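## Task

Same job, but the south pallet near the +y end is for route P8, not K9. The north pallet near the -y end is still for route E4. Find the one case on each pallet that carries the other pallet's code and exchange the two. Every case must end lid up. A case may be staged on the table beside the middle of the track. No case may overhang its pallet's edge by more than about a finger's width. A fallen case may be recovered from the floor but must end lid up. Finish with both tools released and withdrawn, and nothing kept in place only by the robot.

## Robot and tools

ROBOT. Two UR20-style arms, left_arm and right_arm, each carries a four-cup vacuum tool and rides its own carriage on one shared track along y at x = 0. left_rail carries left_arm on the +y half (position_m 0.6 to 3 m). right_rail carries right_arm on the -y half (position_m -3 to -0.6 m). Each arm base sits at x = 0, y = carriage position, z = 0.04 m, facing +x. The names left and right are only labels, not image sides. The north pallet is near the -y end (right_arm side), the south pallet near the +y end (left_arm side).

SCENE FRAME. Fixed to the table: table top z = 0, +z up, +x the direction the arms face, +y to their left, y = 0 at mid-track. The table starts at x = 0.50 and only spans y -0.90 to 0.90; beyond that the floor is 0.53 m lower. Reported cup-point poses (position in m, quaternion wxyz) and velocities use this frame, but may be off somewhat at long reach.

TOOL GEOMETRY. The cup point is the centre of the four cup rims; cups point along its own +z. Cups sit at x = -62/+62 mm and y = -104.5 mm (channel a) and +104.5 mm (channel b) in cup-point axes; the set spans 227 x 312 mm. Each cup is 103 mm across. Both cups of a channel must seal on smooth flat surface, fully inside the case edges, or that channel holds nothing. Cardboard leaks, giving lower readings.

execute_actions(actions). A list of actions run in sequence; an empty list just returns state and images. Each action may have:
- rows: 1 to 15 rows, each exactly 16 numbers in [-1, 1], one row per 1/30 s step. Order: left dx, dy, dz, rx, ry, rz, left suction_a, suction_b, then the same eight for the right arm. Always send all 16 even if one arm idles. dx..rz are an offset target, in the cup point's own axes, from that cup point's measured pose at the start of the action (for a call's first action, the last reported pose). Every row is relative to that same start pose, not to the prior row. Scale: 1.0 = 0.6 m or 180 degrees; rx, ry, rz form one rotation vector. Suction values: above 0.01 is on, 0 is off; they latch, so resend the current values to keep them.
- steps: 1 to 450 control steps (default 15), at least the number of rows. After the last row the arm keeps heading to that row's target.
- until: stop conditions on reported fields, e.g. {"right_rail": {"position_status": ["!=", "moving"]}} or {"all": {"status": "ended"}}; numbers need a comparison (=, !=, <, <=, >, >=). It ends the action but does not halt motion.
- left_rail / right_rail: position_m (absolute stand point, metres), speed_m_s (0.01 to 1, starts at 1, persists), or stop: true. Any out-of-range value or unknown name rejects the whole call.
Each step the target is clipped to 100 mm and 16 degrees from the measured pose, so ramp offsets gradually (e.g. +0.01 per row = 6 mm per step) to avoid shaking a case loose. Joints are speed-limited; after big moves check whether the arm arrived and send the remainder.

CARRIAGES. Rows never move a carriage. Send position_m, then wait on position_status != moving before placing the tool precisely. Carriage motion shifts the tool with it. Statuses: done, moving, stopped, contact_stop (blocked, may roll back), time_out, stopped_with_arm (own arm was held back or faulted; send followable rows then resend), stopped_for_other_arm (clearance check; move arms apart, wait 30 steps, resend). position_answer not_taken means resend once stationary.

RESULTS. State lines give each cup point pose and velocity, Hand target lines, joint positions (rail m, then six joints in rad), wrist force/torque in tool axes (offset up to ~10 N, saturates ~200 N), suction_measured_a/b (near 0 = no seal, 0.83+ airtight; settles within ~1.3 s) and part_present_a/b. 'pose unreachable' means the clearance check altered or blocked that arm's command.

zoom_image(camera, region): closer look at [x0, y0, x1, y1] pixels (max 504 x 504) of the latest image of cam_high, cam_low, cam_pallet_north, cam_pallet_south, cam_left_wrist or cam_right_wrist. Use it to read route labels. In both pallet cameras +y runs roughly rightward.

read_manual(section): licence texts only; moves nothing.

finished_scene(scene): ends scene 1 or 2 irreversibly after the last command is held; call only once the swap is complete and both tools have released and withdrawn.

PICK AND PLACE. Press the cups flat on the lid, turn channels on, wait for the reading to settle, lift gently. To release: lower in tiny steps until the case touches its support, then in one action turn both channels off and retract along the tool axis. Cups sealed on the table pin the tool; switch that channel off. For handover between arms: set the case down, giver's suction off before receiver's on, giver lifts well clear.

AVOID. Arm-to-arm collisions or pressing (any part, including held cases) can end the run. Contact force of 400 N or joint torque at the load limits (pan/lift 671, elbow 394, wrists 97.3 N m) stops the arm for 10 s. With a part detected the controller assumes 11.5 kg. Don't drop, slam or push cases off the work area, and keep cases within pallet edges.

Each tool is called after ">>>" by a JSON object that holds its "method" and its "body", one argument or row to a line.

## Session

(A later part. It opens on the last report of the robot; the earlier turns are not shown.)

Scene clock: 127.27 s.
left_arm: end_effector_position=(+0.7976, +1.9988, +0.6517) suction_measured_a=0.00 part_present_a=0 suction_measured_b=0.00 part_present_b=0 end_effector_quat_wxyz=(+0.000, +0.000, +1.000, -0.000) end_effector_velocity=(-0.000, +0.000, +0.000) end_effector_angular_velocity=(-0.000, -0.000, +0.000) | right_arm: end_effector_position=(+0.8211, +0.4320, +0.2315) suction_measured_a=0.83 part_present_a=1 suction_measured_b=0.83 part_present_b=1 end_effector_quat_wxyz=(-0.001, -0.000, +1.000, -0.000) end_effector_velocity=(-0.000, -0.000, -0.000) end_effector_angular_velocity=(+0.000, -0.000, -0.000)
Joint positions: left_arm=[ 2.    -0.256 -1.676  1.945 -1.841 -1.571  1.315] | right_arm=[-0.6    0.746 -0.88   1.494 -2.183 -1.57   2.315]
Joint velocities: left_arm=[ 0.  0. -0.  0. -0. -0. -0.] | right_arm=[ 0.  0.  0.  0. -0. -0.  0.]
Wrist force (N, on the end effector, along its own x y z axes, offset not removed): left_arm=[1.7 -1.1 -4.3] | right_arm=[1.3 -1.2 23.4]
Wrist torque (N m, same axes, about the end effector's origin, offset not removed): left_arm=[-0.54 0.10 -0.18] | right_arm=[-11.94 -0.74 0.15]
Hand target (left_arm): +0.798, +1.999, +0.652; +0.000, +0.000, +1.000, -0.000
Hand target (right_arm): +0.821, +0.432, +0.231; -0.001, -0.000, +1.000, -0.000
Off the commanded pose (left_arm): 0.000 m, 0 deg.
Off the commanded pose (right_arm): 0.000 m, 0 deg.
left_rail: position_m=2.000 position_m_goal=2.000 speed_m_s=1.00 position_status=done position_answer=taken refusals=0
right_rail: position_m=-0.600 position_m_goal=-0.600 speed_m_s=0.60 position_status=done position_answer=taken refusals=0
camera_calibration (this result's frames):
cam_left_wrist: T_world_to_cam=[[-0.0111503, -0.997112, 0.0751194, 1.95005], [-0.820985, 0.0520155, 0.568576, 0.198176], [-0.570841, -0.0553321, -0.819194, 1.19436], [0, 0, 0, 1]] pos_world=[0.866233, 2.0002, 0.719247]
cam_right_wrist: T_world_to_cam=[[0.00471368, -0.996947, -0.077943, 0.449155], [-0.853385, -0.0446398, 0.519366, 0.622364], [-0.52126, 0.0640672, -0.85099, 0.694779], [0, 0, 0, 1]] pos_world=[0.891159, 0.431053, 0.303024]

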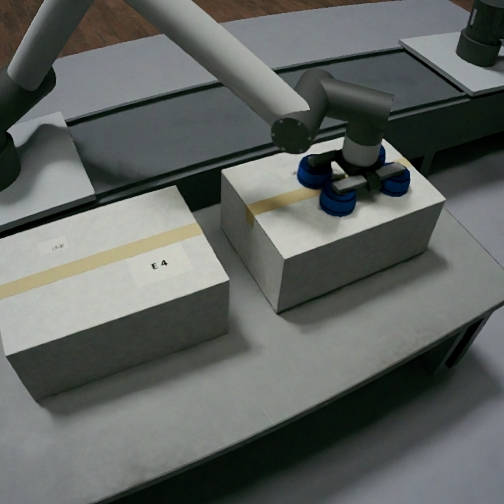

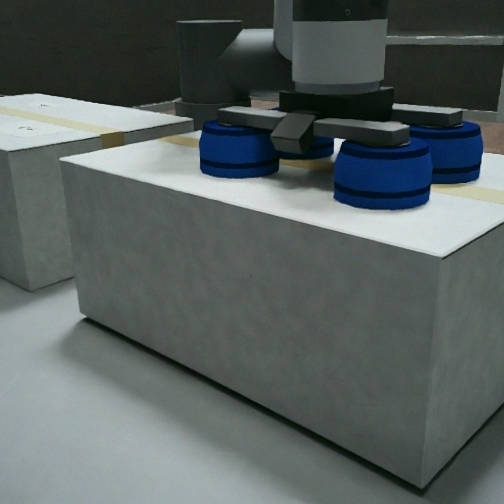

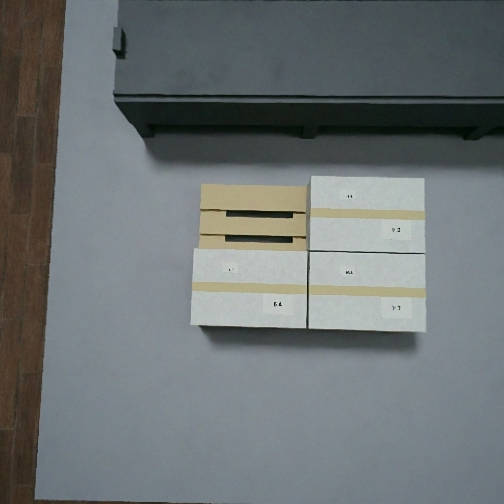

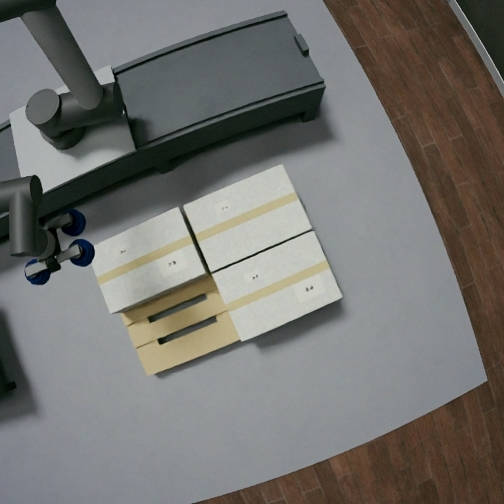

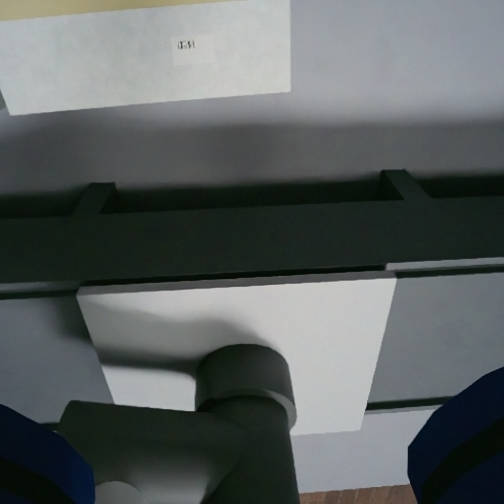

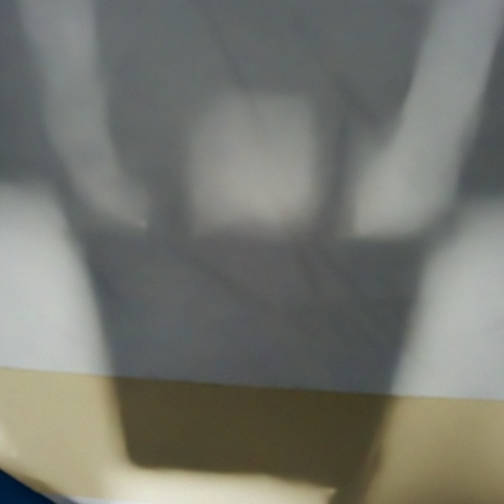

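>>> {"method": "execute_actions", "body": {
  "actions": [
    {"rows":[[0,0,0,0,0,0,0,0,0,0,0.006,0,0,0,1,1]],"steps":15},
    {"rows":[[0,0,0,0,0,0,0,0,0,0,-0.6,0,0,0,0,0]],"steps":50},
    {"rows":[[0,0,0,0,0,0,0,0,0.04,-0.6,0,0,0,0,0,0]],"steps":50},
    {"rows":[[0,0,0,0,0,0,0,0,0,-0.555,0,0,0,0,0,0]],"steps":55},
    {"rows":[[0,0,0,0,0,0,0,0,0,0,0.5,0,0,0,0,0]],"steps":50},
    {"rows":[[0,0,0,0,0,0,0,0,0,0,0.105,0,0,0,1,1]],"steps":60},
    {"rows":[[0,0,0,0,0,0,0,0,0,0,-0.05,0,0,0,1,1],[0,0,0,0,0,0,0,0,0,0,-0.65,0,0,0,1,1]],"steps":70},
    {"rows":[[0,0,0,0,0,0,0,0,-0.03,-0.55,0,0,0,0,1,1]],"steps":70},
    {"right_rail":{"position_m":-2.77},"steps":200,"until":{"right_rail":{"position_status":["!=","moving"]}}},
    {"left_rail":{"position_m":1.0},"rows":[[0,0,0,0,0,0,0,0,0,0,0.95,0,0,0,1,1]],"steps":110}
  ]
}}

>>> {"method": "zoom_image", "body": {
  "camera": "cam_pallet_north",
  "region": [160, 150, 360, 340]
}}

Scene clock: 159.03 s.
left_arm: end_effector_position=(+0.7976, +0.9984, +0.6517) suction_measured_a=0.00 part_present_a=0 suction_measured_b=0.00 part_present_b=0 end_effector_quat_wxyz=(+0.000, +0.000, +1.000, -0.000) end_effector_velocity=(-0.000, -0.000, -0.000) end_effector_angular_velocity=(-0.000, +0.000, -0.000) | right_arm: end_effector_position=(+0.8169, -2.7604, +0.0456) suction_measured_a=0.83 part_present_a=1 suction_measured_b=0.83 part_present_b=1 end_effector_quat_wxyz=(-0.001, -0.000, +1.000, +0.001) end_effector_velocity=(-0.000, -0.000, -0.000) end_effector_angular_velocity=(+0.000, +0.000, +0.000)
Joint positions: left_arm=[ 1.    -0.256 -1.676  1.945 -1.841 -1.571  1.315] | right_arm=[-2.77  -0.237 -1.065  2.336 -2.839 -1.57   1.333]
Joint velocities: left_arm=[ 0. -0.  0.  0.  0. -0.  0.] | right_arm=[ 0.  0.  0. -0.  0. -0. -0.]
Wrist force (N, on the end effector, along its own x y z axes, offset not removed): left_arm=[1.6 -1.1 1.0] | right_arm=[0.1 3.7 18.2]
Wrist torque (N m, same axes, about the end effector's origin, offset not removed): left_arm=[-0.51 0.06 -0.10] | right_arm=[-5.80 -0.28 0.13]
Hand target (left_arm): +0.798, +0.999, +0.652; +0.000, +0.000, +1.000, -0.000
Hand target (right_arm): +0.817, -2.760, +0.046; -0.001, -0.000, +1.000, +0.001
Off the commanded pose (left_arm): 0.000 m, 0 deg.
Off the commanded pose (right_arm): 0.001 m, 0 deg.
left_rail: position_m=1.000 position_m_goal=1.000 speed_m_s=1.00 position_status=done position_answer=taken refusals=0
right_rail: position_m=-2.770 position_m_goal=-2.770 speed_m_s=0.60 position_status=done position_answer=taken refusals=0
camera_calibration (this result's frames):
cam_left_wrist: T_world_to_cam=[[-0.0111507, -0.997112, 0.0751192, 0.952602], [-0.820985, 0.0520157, 0.568576, 0.250209], [-0.570841, -0.0553317, -0.819194, 1.13901], [0, 0, 0, 1]] pos_world=[0.866233, 0.999859, 0.719247]
cam_right_wrist: T_world_to_cam=[[0.00476793, -0.996785, -0.0799805, -2.74752], [-0.853677, -0.0457105, 0.518793, 0.570156], [-0.520781, 0.065804, -0.851151, 0.743348], [0, 0, 0, 1]] pos_world=[0.88695, -2.76154, 0.11716]

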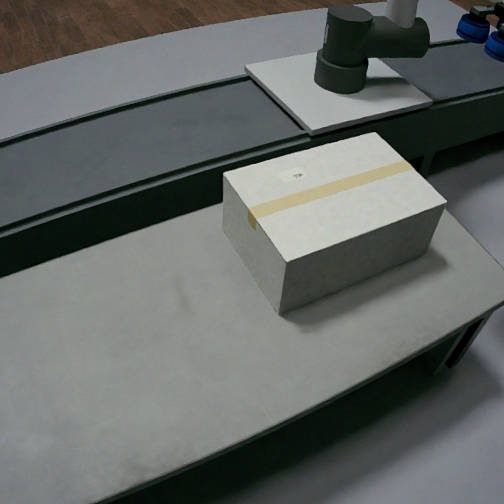

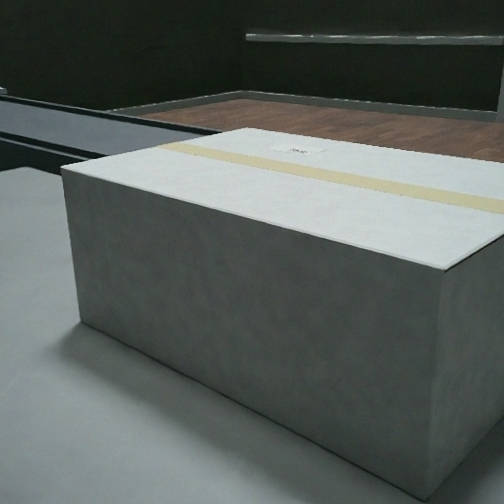

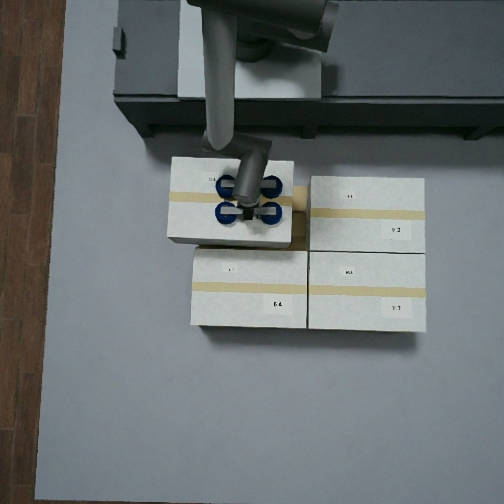

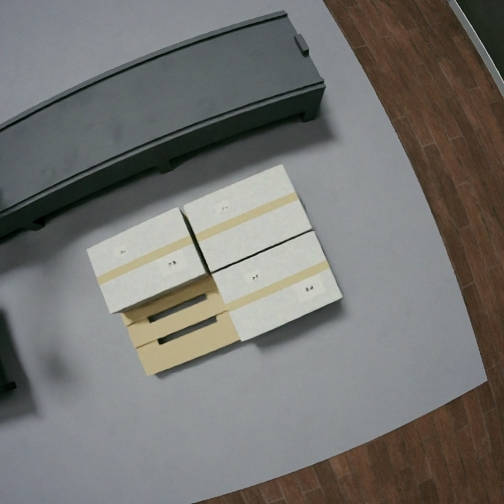

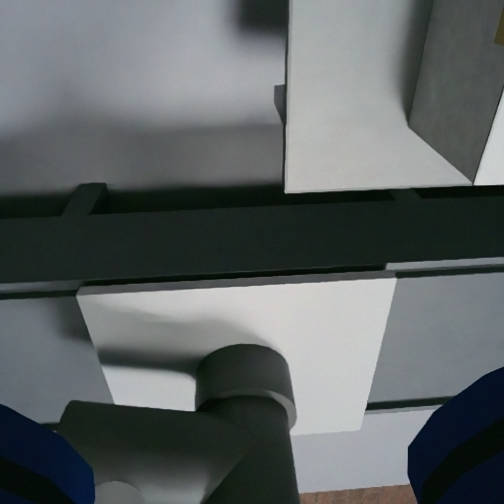

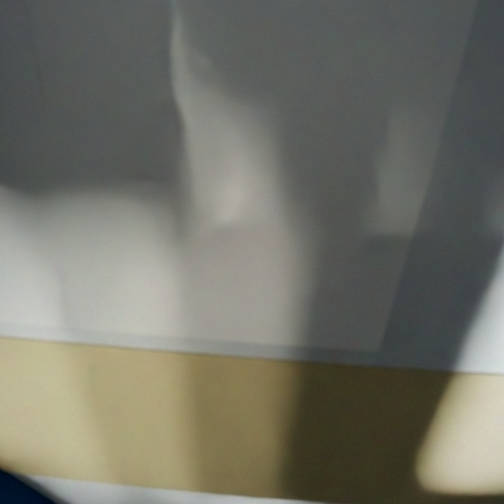

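Region (160, 150, 360, 340) of cam_pallet_north's 504x504 image, scaled by 2.520, with more detail than that image has; it fills the top 479 rows of this view, and the rest is white.

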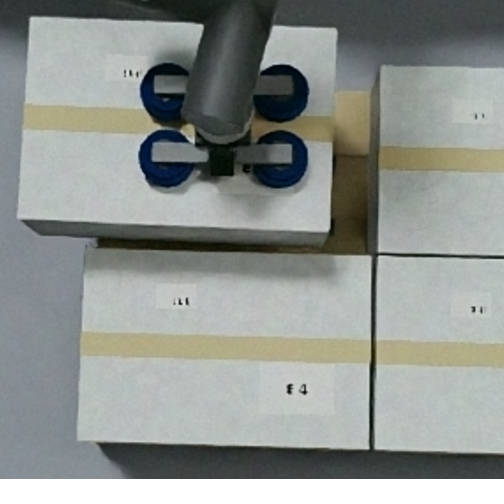

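>>> {"method": "execute_actions", "body": {
  "actions": [
    {"rows":[[0,0,0,0,0,0,0,0,-0.015,0.11,0,0,0,0,1,1]],"steps":30},
    {"rows":[[0,0,0,0,0,0,0,0,0,0,0.28,0,0,0,1,1]],"steps":50}
  ]
}}

>>> {"method": "zoom_image", "body": {
  "camera": "cam_pallet_north",
  "region": [160, 150, 360, 340]
}}

Scene clock: 169.20 s.
left_arm: end_effector_position=(+0.7976, +0.9984, +0.6517) suction_measured_a=0.00 part_present_a=0 suction_measured_b=0.00 part_present_b=0 end_effector_quat_wxyz=(+0.000, +0.000, +1.000, -0.000) end_effector_velocity=(-0.000, +0.000, +0.000) end_effector_angular_velocity=(-0.000, -0.000, -0.000) | right_arm: end_effector_position=(+0.8256, -2.6946, -0.1224) suction_measured_a=0.83 part_present_a=1 suction_measured_b=0.83 part_present_b=1 end_effector_quat_wxyz=(-0.001, -0.000, +1.000, +0.001) end_effector_velocity=(-0.000, +0.000, -0.000) end_effector_angular_velocity=(+0.000, +0.000, +0.000)
Joint positions: left_arm=[ 1.    -0.256 -1.676  1.945 -1.841 -1.571  1.315] | right_arm=[-2.77  -0.154 -0.798  2.309 -3.079 -1.57   1.416]
Joint velocities: left_arm=[ 0.  0. -0.  0. -0. -0.  0.] | right_arm=[ 0.  0.  0. -0. -0.  0. -0.]
Wrist force (N, on the end effector, along its own x y z axes, offset not removed): left_arm=[4.5 1.5 0.3] | right_arm=[-2.7 3.6 18.3]
Wrist torque (N m, same axes, about the end effector's origin, offset not removed): left_arm=[-0.23 -0.38 0.00] | right_arm=[-5.71 0.27 0.26]
Hand target (left_arm): +0.798, +0.999, +0.652; +0.000, +0.000, +1.000, -0.000
Hand target (right_arm): +0.826, -2.694, -0.122; -0.001, -0.000, +1.000, +0.001
Off the commanded pose (left_arm): 0.000 m, 0 deg.
Off the commanded pose (right_arm): 0.000 m, 0 deg.
left_rail: position_m=1.000 position_m_goal=1.000 speed_m_s=1.00 position_status=done position_answer=taken refusals=0
right_rail: position_m=-2.770 position_m_goal=-2.770 speed_m_s=0.60 position_status=done position_answer=taken refusals=0
camera_calibration (this result's frames):
cam_left_wrist: T_world_to_cam=[[-0.0111505, -0.997112, 0.0751194, 0.952601], [-0.820985, 0.0520157, 0.568576, 0.250209], [-0.570841, -0.055332, -0.819194, 1.13901], [0, 0, 0, 1]] pos_world=[0.866233, 0.999859, 0.719248]
cam_right_wrist: T_world_to_cam=[[0.00474976, -0.996798, -0.0798208, -2.69533], [-0.853619, -0.0456193, 0.518897, 0.667931], [-0.520876, 0.0656719, -0.851102, 0.600284], [0, 0, 0, 1]] pos_world=[0.895635, -2.69565, -0.0508273]

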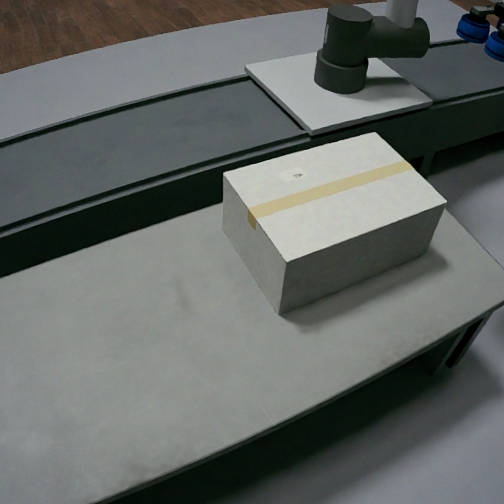

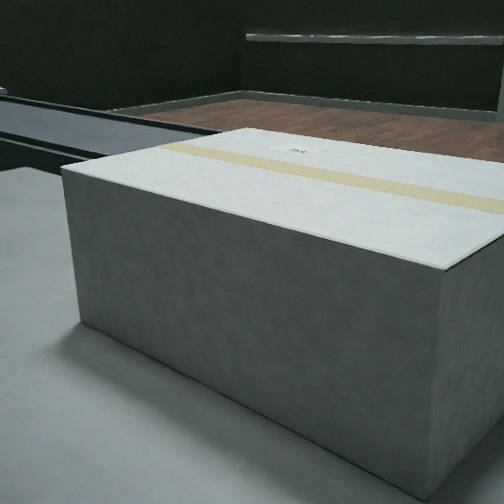

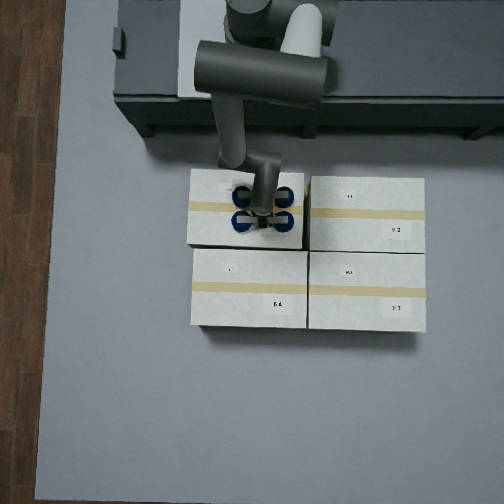

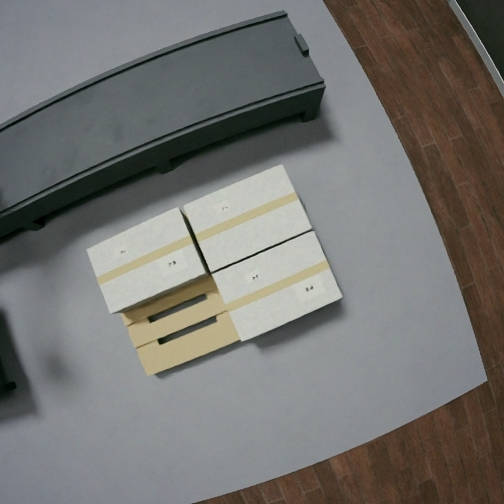

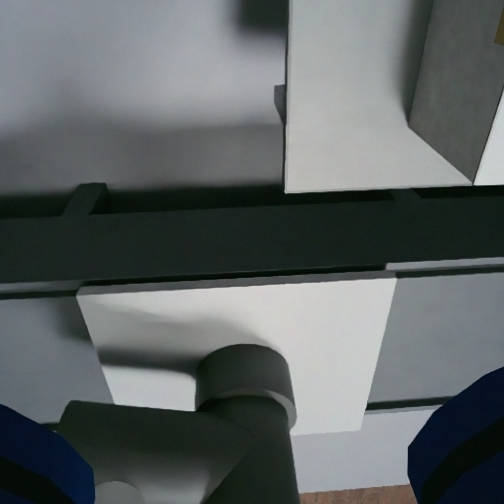

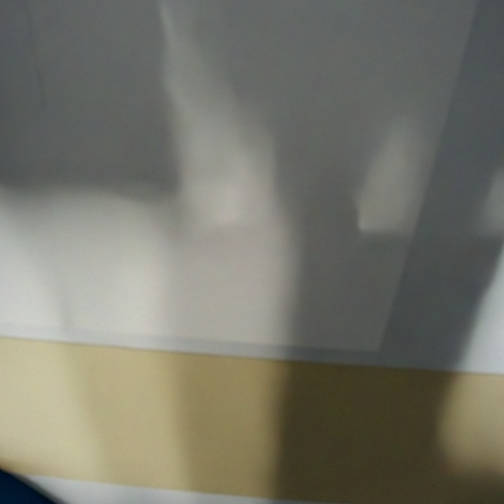

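Region (160, 150, 360, 340) of cam_pallet_north's 504x504 image, scaled by 2.520, with more detail than that image has; it fills the top 479 rows of this view, and the rest is white.

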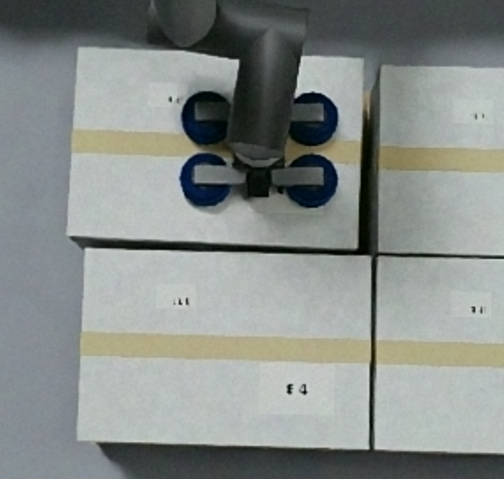

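>>> {"method": "execute_actions", "body": {
  "actions": [
    {"rows":[[0,0,0,0,0,0,0,0,-0.013,0.03,0,0,0,0,1,1]],"steps":25},
    {"rows":[[0,0,0,0,0,0,0,0,0,0,0.054,0,0,0,1,1]],"steps":35},
    {"rows":[[0,0,0,0,0,0,0,0,0,0,-0.9,0,0,0,0,0]],"steps":60},
    {"rows":[[-0.35,0,0,0,0,0,0,0,0,0,0,0,0,0,0,0]],"steps":40}
  ]
}}

>>> {"method": "zoom_image", "body": {
  "camera": "cam_pallet_north",
  "region": [160, 150, 360, 340]
}}

Scene clock: 183.10 s.
left_arm: end_effector_position=(+1.0075, +0.9982, +0.6520) suction_measured_a=0.00 part_present_a=0 suction_measured_b=0.00 part_present_b=0 end_effector_quat_wxyz=(+0.000, +0.000, +1.000, -0.000) end_effector_velocity=(+0.000, -0.000, -0.000) end_effector_angular_velocity=(+0.000, +0.000, -0.000) | right_arm: end_effector_position=(+0.8339, -2.6766, +0.3850) suction_measured_a=0.00 part_present_a=0 suction_measured_b=0.00 part_present_b=0 end_effector_quat_wxyz=(-0.001, -0.000, +1.000, +0.001) end_effector_velocity=(-0.000, -0.000, -0.000) end_effector_angular_velocity=(-0.000, +0.000, -0.000)
Joint positions: left_arm=[ 1.    -0.202 -1.426  1.689 -1.834 -1.571  1.369] | right_arm=[-2.77  -0.13  -1.465  2.148 -2.252 -1.57   1.439]
Joint velocities: left_arm=[ 0.  0.  0. -0.  0. -0.  0.] | right_arm=[ 0. -0.  0.  0. -0. -0.  0.]
Wrist force (N, on the end effector, along its own x y z axes, offset not removed): left_arm=[2.3 2.0 -0.7] | right_arm=[-5.1 -0.9 -1.8]
Wrist torque (N m, same axes, about the end effector's origin, offset not removed): left_arm=[-0.19 -0.04 -0.20] | right_arm=[-0.06 0.77 0.09]
Hand target (left_arm): +1.008, +0.998, +0.652; +0.000, +0.000, +1.000, -0.000
Hand target (right_arm): +0.834, -2.676, +0.385; -0.001, -0.000, +1.000, +0.001
Off the commanded pose (left_arm): 0.000 m, 0 deg.
Off the commanded pose (right_arm): 0.000 m, 0 deg.
left_rail: position_m=1.000 position_m_goal=1.000 speed_m_s=1.00 position_status=done position_answer=taken refusals=0
right_rail: position_m=-2.770 position_m_goal=-2.770 speed_m_s=0.60 position_status=done position_answer=taken refusals=0
camera_calibration (this result's frames):
cam_left_wrist: T_world_to_cam=[[-0.0111541, -0.997115, 0.0750863, 0.954766], [-0.821015, 0.0519968, 0.568534, 0.42252], [-0.570798, -0.0553055, -0.819226, 1.25901], [0, 0, 0, 1]] pos_world=[1.07619, 0.999672, 0.71951]
cam_right_wrist: T_world_to_cam=[[0.00476741, -0.996803, -0.0797578, -2.63699], [-0.853596, -0.0456044, 0.518935, 0.412518], [-0.520914, 0.065607, -0.851084, 1.03515], [0, 0, 0, 1]] pos_world=[0.903921, -2.67766, 0.456614]

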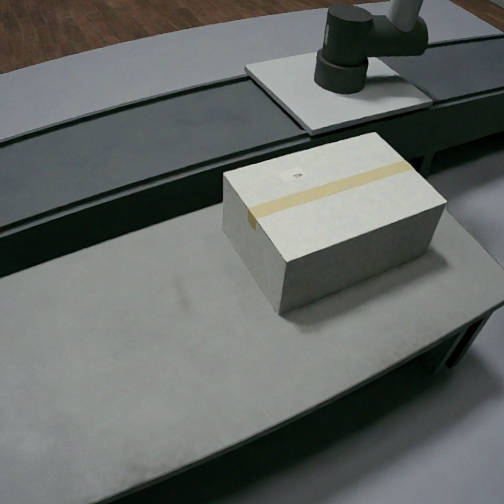

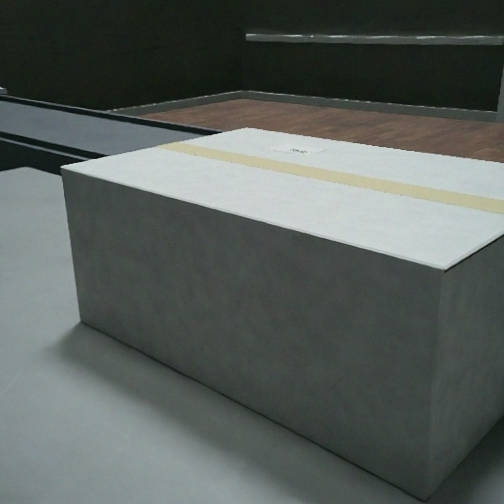

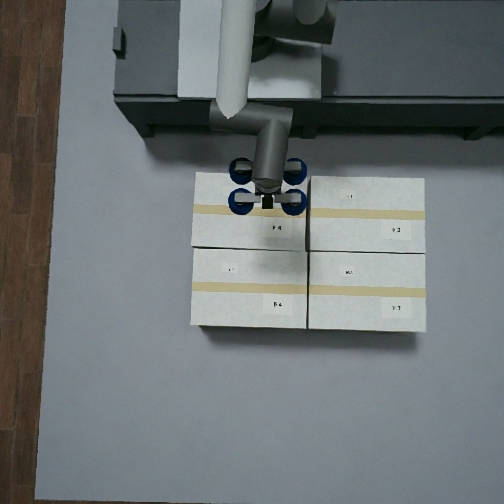

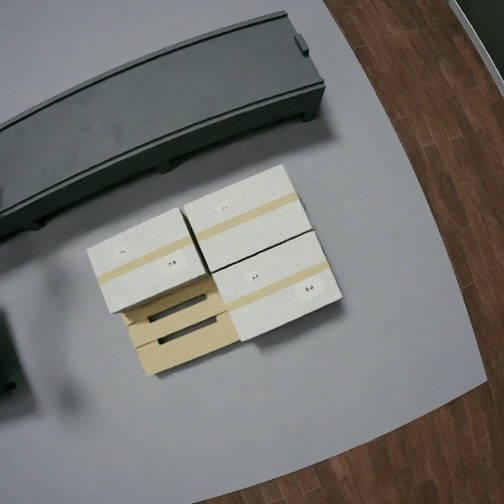

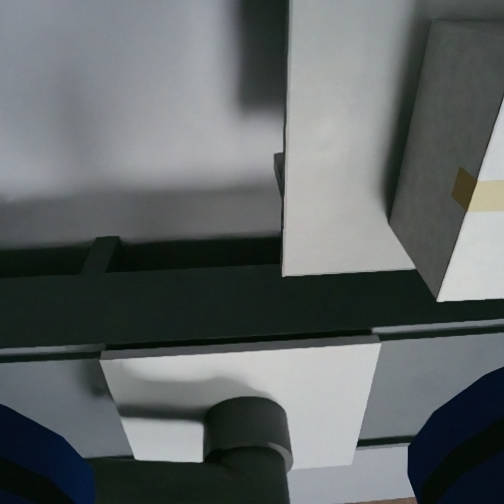

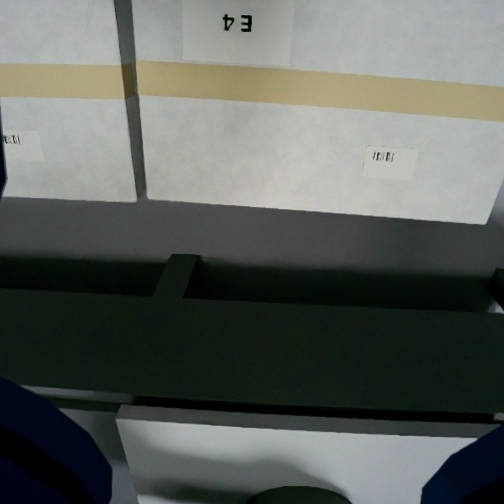

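Region (160, 150, 360, 340) of cam_pallet_north's 504x504 image, scaled by 2.520, with more detail than that image has; it fills the top 479 rows of this view, and the rest is white.

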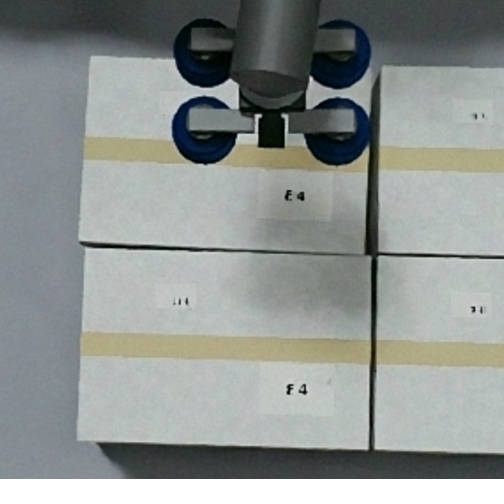

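>>> {"method": "execute_actions", "body": {
  "actions": [
    {"rows":[[0,-0.96,-0.2,0,0,0,0,0,0,0,0,0,0,0,0,0]],"steps":70}
  ]
}}

Scene clock: 189.10 s.
left_arm: end_effector_position=(+1.0067, +0.4228, +0.7722) suction_measured_a=0.00 part_present_a=0 suction_measured_b=0.00 part_present_b=0 end_effector_quat_wxyz=(+0.000, +0.000, +1.000, -0.000) end_effector_velocity=(+0.000, -0.000, -0.000) end_effector_angular_velocity=(+0.000, +0.000, -0.000) | right_arm: end_effector_position=(+0.8339, -2.6766, +0.3850) suction_measured_a=0.00 part_present_a=0 suction_measured_b=0.00 part_present_b=0 end_effector_quat_wxyz=(-0.001, -0.000, +1.000, +0.001) end_effector_velocity=(+0.000, +0.000, -0.000) end_effector_angular_velocity=(+0.000, +0.000, +0.000)
Joint positions: left_arm=[ 1.    -0.695 -1.27   1.323 -1.625 -1.571  0.877] | right_arm=[-2.77  -0.13  -1.465  2.148 -2.252 -1.57   1.439]
Joint velocities: left_arm=[ 0. -0.  0. -0.  0. -0. -0.] | right_arm=[ 0. -0.  0. -0.  0.  0. -0.]
Wrist force (N, on the end effector, along its own x y z axes, offset not removed): left_arm=[1.0 1.6 5.3] | right_arm=[0.1 1.5 0.6]
Wrist torque (N m, same axes, about the end effector's origin, offset not removed): left_arm=[-0.23 0.20 -0.17] | right_arm=[0.20 0.21 0.12]
Hand target (left_arm): +1.007, +0.423, +0.772; +0.000, +0.000, +1.000, -0.000
Hand target (right_arm): +0.834, -2.676, +0.385; -0.001, -0.000, +1.000, +0.001
Off the commanded pose (left_arm): 0.001 m, 0 deg.
Off the commanded pose (right_arm): 0.000 m, 0 deg.
left_rail: position_m=1.000 position_m_goal=1.000 speed_m_s=1.00 position_status=done position_answer=taken refusals=0
right_rail: position_m=-2.770 position_m_goal=-2.770 speed_m_s=0.60 position_status=done position_answer=taken refusals=0
camera_calibration (this result's frames):
cam_left_wrist: T_world_to_cam=[[-0.0111284, -0.997094, 0.0753587, 0.371718], [-0.820841, 0.052148, 0.56877, 0.382992], [-0.571048, -0.055528, -0.819037, 1.32545], [0, 0, 0, 1]] pos_world=[1.07541, 0.424265, 0.839748]
cam_right_wrist: T_world_to_cam=[[0.00476844, -0.996803, -0.0797563, -2.63699], [-0.853601, -0.0456038, 0.518927, 0.412528], [-0.520905, 0.0656057, -0.85109, 1.03514], [0, 0, 0, 1]] pos_world=[0.90392, -2.67766, 0.456612]

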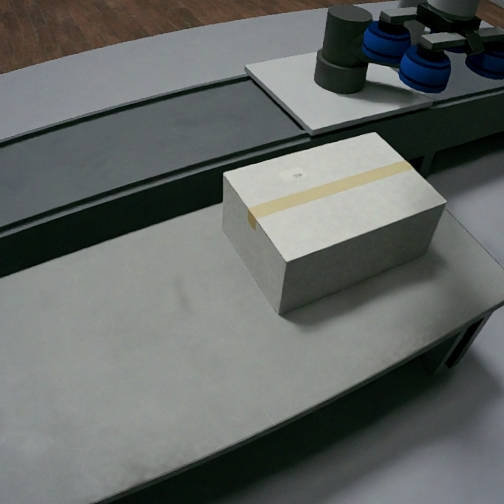

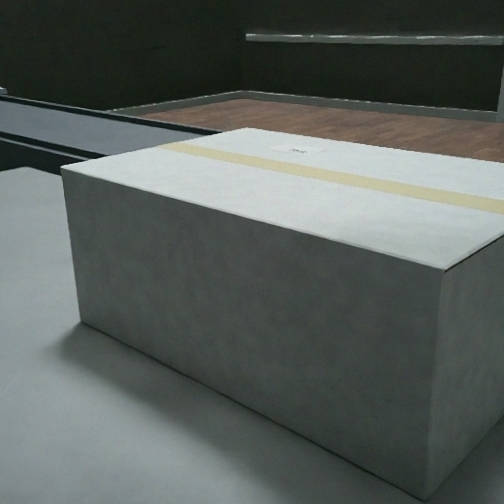

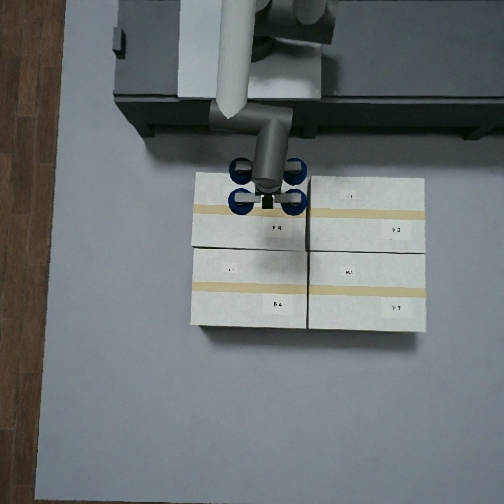

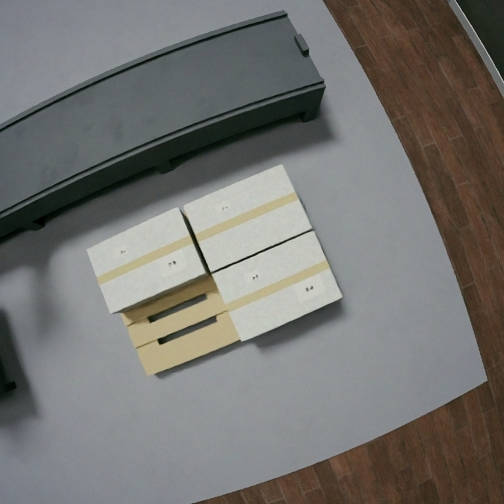

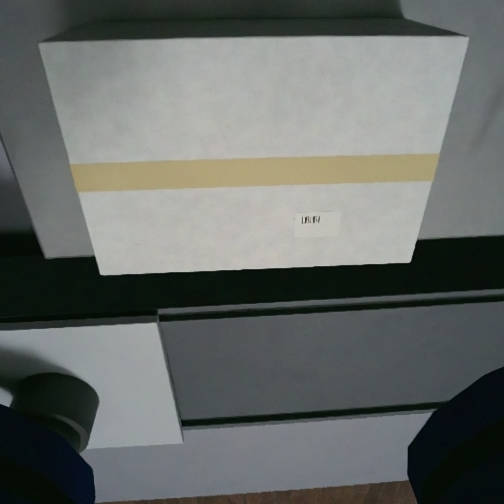

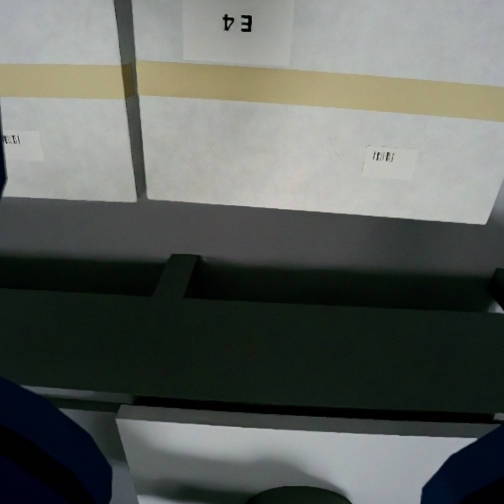

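>>> {"method": "execute_actions", "body": {
  "actions": [
    {"rows":[[0.325,-0.08,0,0,0,0,0,0,0,0,0,0,0,0,0,0]],"steps":40},
    {"rows":[[0,0,0.82,0,0,0,0,0,0,0,0,0,0,0,0,0]],"steps":70},
    {"rows":[[0,0,0.097,0,0,0,1,1,0,0,0,0,0,0,0,0]],"steps":60},
    {"rows":[[0,0,-0.05,0,0,0,1,1,0,0,0,0,0,0,0,0],[0,0,-0.5,0,0,0,1,1,0,0,0,0,0,0,0,0]],"steps":60},
    {"left_rail":{"position_m":2.25,"speed_m_s":0.6},"steps":200,"until":{"left_rail":{"position_status":["!=","moving"]}}},
    {"rows":[[0,0.25,0,0,0,0,1,1,0,0,0,0,0,0,0,0],[-0.3,0.6,0,0,0,0,1,1,0,0,0,0,0,0,0,0],[-0.72,1,0,0,0,-0.017,1,1,0,0,0,0,0,0,0,0]],"steps":110},
    {"rows":[[0,0,0.8,0,0,0,1,1,0,0,0,0,0,0,0,0]],"steps":100}
  ]
}}

>>> {"method": "zoom_image", "body": {
  "camera": "cam_pallet_south",
  "region": [80, 230, 280, 410]
}}

Scene clock: 225.27 s.
left_arm: end_effector_position=(+1.2419, +2.2276, +0.0771) suction_measured_a=0.93 part_present_a=1 suction_measured_b=0.93 part_present_b=1 end_effector_quat_wxyz=(+0.002, -0.027, +1.000, +0.005) end_effector_velocity=(-0.000, +0.000, -0.000) end_effector_angular_velocity=(+0.000, +0.000, +0.000) | right_arm: end_effector_position=(+0.8339, -2.6766, +0.3850) suction_measured_a=0.00 part_present_a=0 suction_measured_b=0.00 part_present_b=0 end_effector_quat_wxyz=(-0.001, -0.000, +1.000, +0.001) end_effector_velocity=(+0.000, -0.000, -0.000) end_effector_angular_velocity=(+0.000, +0.000, -0.000)
Joint positions: left_arm=[ 2.25  -0.183 -0.828  1.676 -2.421 -1.559  1.334] | right_arm=[-2.77  -0.13  -1.465  2.148 -2.252 -1.57   1.439]
Joint velocities: left_arm=[ 0.  0.  0. -0.  0.  0.  0.] | right_arm=[ 0. -0.  0. -0.  0.  0.  0.]
Wrist force (N, on the end effector, along its own x y z axes, offset not removed): left_arm=[1.0 -10.5 -40.3] | right_arm=[2.0 -2.6 0.1]
Wrist torque (N m, same axes, about the end effector's origin, offset not removed): left_arm=[-20.04 8.57 -1.58] | right_arm=[-0.24 0.01 0.19]
Hand target (left_arm): +1.242, +2.227, +0.077; +0.002, -0.027, +1.000, +0.005
Hand target (right_arm): +0.834, -2.676, +0.385; -0.001, -0.000, +1.000, +0.001
Off the commanded pose (left_arm): 0.035 m, 1 deg.
Off the commanded pose (right_arm): 0.000 m, 0 deg.
FORCE FAULT: contact force on the left arm reached its limit, and that arm stopped for 10 seconds. The contact can be on any part of that arm, not only on its tool. That arm's remaining commands of this call were not run. That arm holds still and accepts commands again. Move the arm away from the contact; if what it grips holds it there, let go first. Pushing or pulling that hard again can fault the arm again.
left_rail: position_m=2.250 position_m_goal=2.250 speed_m_s=0.60 position_status=done position_answer=taken refusals=0
right_rail: position_m=-2.770 position_m_goal=-2.770 speed_m_s=0.60 position_status=done position_answer=taken refusals=0
camera_calibration (this result's frames):
cam_left_wrist: T_world_to_cam=[[0.0425414, -0.99704, 0.0640354, 2.16036], [-0.824849, 0.00111557, 0.565352, 0.996207], [-0.56375, -0.0768704, -0.822361, 1.02931], [0, 0, 0, 1]] pos_world=[1.31009, 2.23198, 0.144921]
cam_right_wrist: T_world_to_cam=[[0.0047677, -0.996803, -0.0797576, -2.63699], [-0.853596, -0.0456045, 0.518935, 0.412517], [-0.520914, 0.0656066, -0.851084, 1.03515], [0, 0, 0, 1]] pos_world=[0.903921, -2.67766, 0.456614]

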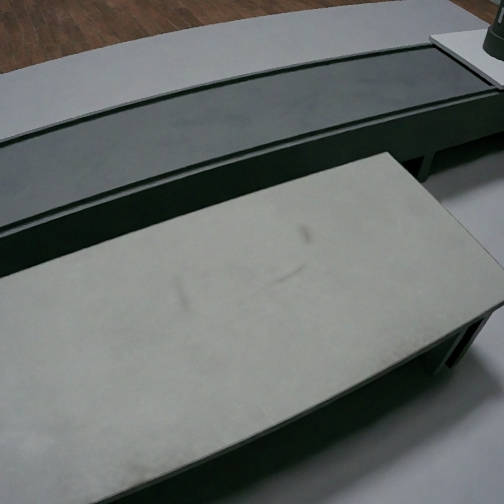

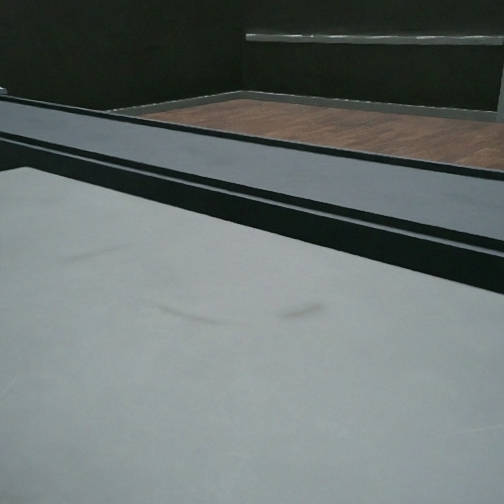

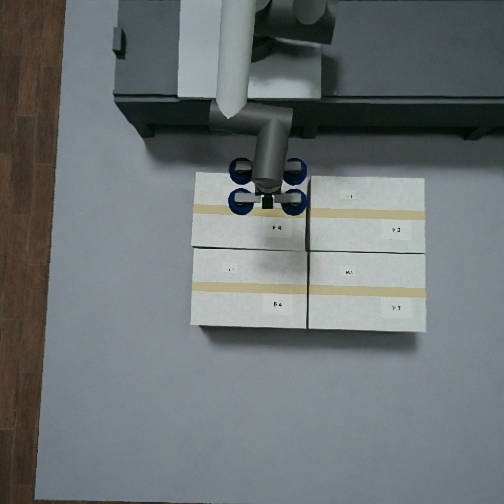

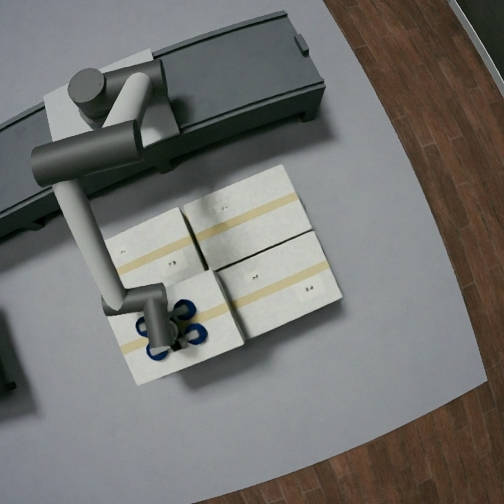

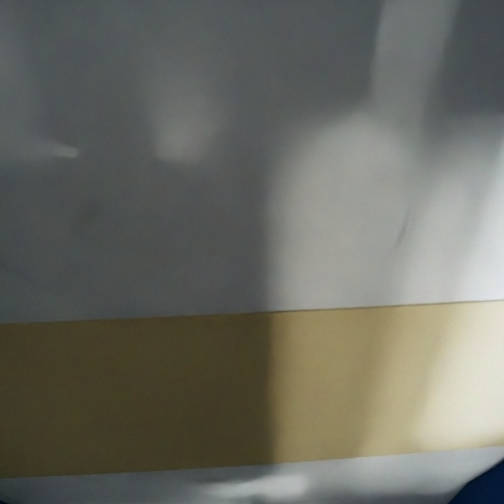

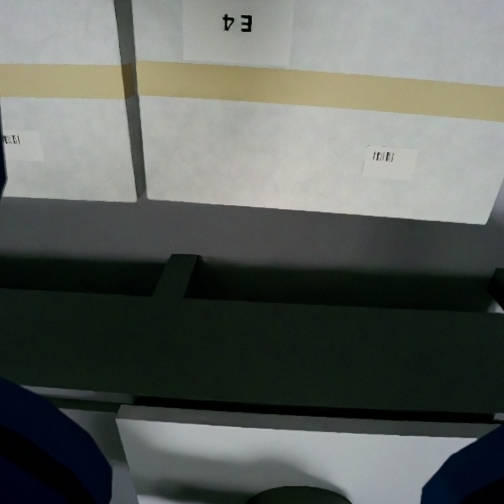

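Region (80, 230, 280, 410) of cam_pallet_south's 504x504 image, scaled by 2.520, with more detail than that image has; it fills the top 454 rows of this view, and the rest is white.

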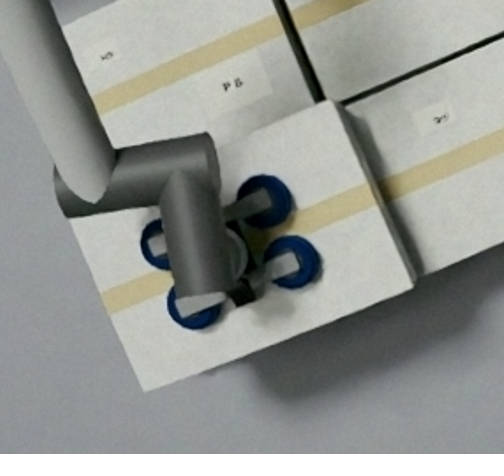

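>>> {"method": "execute_actions", "body": {
  "actions": [
    {"rows":[[0,0,-0.06,0,0,0,1,1,0,0,0,0,0,0,0,0]],"steps":25},
    {"rows":[[-0.028,-0.06,0,0,0,0,1,1,0,0,0,0,0,0,0,0]],"steps":30},
    {"rows":[[0,0,0.1,0,0,0,1,1,0,0,0,0,0,0,0,0]],"steps":40}
  ]
}}

>>> {"method": "zoom_image", "body": {
  "camera": "cam_pallet_south",
  "region": [80, 230, 280, 410]
}}

Scene clock: 233.40 s.
left_arm: end_effector_position=(+1.2607, +2.1929, +0.0526) suction_measured_a=0.93 part_present_a=1 suction_measured_b=0.93 part_present_b=1 end_effector_quat_wxyz=(+0.002, -0.027, +1.000, +0.005) end_effector_velocity=(-0.000, +0.000, -0.000) end_effector_angular_velocity=(+0.000, +0.000, +0.000) | right_arm: end_effector_position=(+0.8339, -2.6766, +0.3850) suction_measured_a=0.00 part_present_a=0 suction_measured_b=0.00 part_present_b=0 end_effector_quat_wxyz=(-0.001, -0.000, +1.000, +0.001) end_effector_velocity=(-0.000, +0.000, +0.000) end_effector_angular_velocity=(-0.000, -0.000, -0.000)
Joint positions: left_arm=[ 2.25  -0.208 -0.791  1.644 -2.426 -1.559  1.309] | right_arm=[-2.77  -0.13  -1.465  2.148 -2.252 -1.57   1.439]
Joint velocities: left_arm=[ 0.  0.  0. -0. -0. -0.  0.] | right_arm=[ 0.  0. -0.  0. -0.  0.  0.]
Wrist force (N, on the end effector, along its own x y z axes, offset not removed): left_arm=[-0.1 1.4 23.6] | right_arm=[-0.8 -0.8 -2.3]
Wrist torque (N m, same axes, about the end effector's origin, offset not removed): left_arm=[-3.93 1.39 -0.07] | right_arm=[-0.08 0.37 0.20]
Hand target (left_arm): +1.261, +2.193, +0.053; +0.002, -0.027, +1.000, +0.005
Hand target (right_arm): +0.834, -2.676, +0.385; -0.001, -0.000, +1.000, +0.001
Off the commanded pose (left_arm): 0.000 m, 0 deg.
Off the commanded pose (right_arm): 0.000 m, 0 deg.
left_rail: position_m=2.250 position_m_goal=2.250 speed_m_s=0.60 position_status=done position_answer=taken refusals=0
right_rail: position_m=-2.770 position_m_goal=-2.770 speed_m_s=0.60 position_status=done position_answer=taken refusals=0
camera_calibration (this result's frames):
cam_left_wrist: T_world_to_cam=[[0.0425592, -0.997039, 0.0640407, 2.12652], [-0.824818, 0.00110815, 0.565398, 1.02552], [-0.563795, -0.0768847, -0.822329, 1.01725], [0, 0, 0, 1]] pos_world=[1.32888, 2.1973, 0.120503]
cam_right_wrist: T_world_to_cam=[[0.00476747, -0.996803, -0.0797576, -2.63699], [-0.853596, -0.0456043, 0.518935, 0.412518], [-0.520914, 0.0656068, -0.851085, 1.03515], [0, 0, 0, 1]] pos_world=[0.903921, -2.67766, 0.456614]

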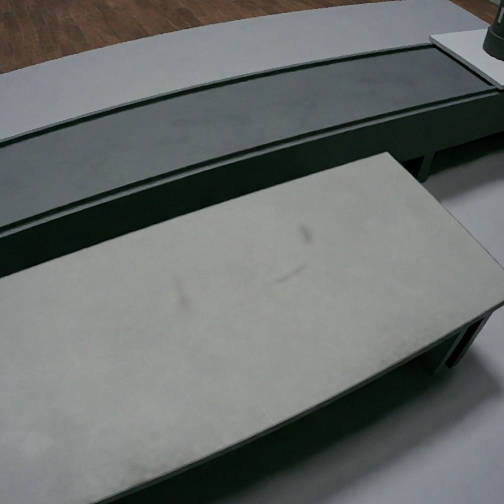

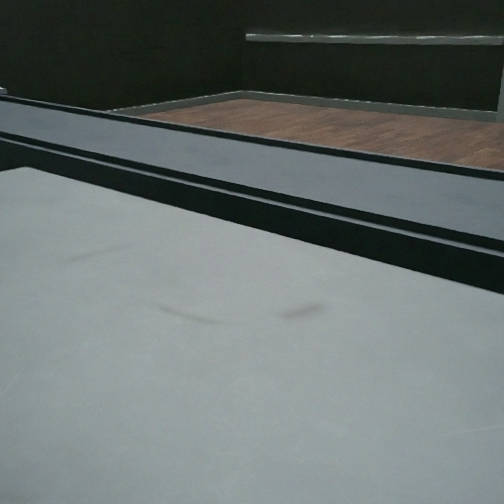

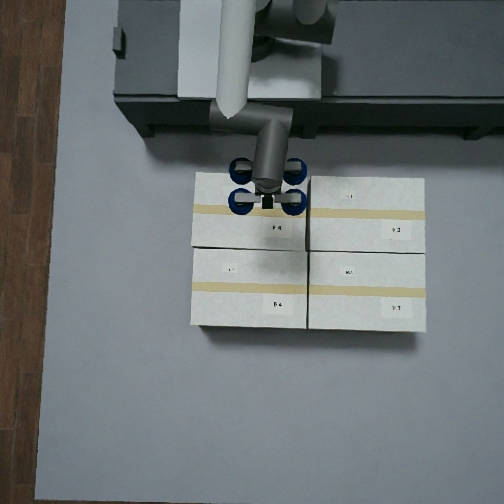

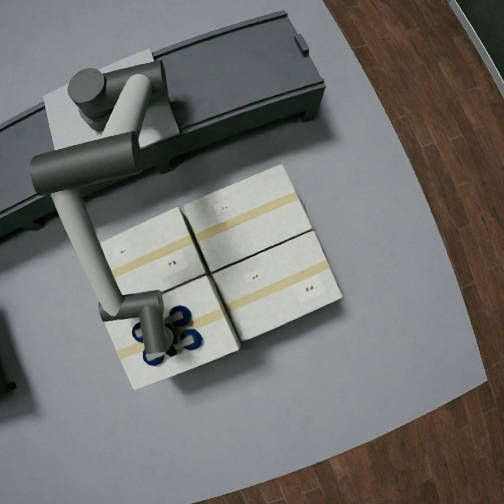

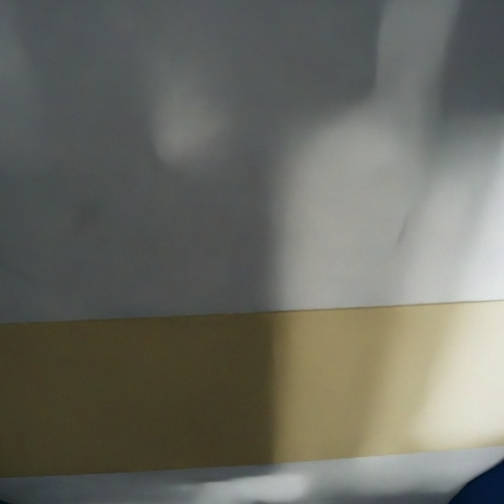

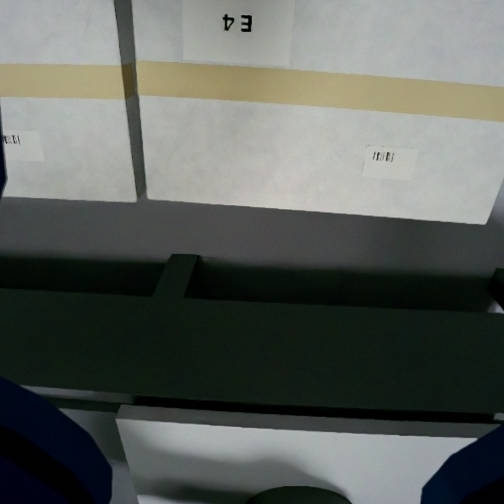

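Region (80, 230, 280, 410) of cam_pallet_south's 504x504 image, scaled by 2.520, with more detail than that image has; it fills the top 454 rows of this view, and the rest is white.

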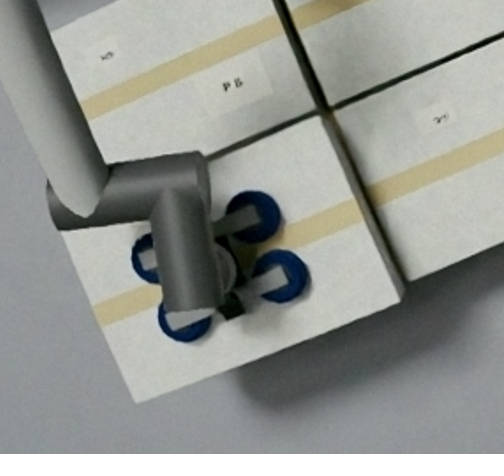

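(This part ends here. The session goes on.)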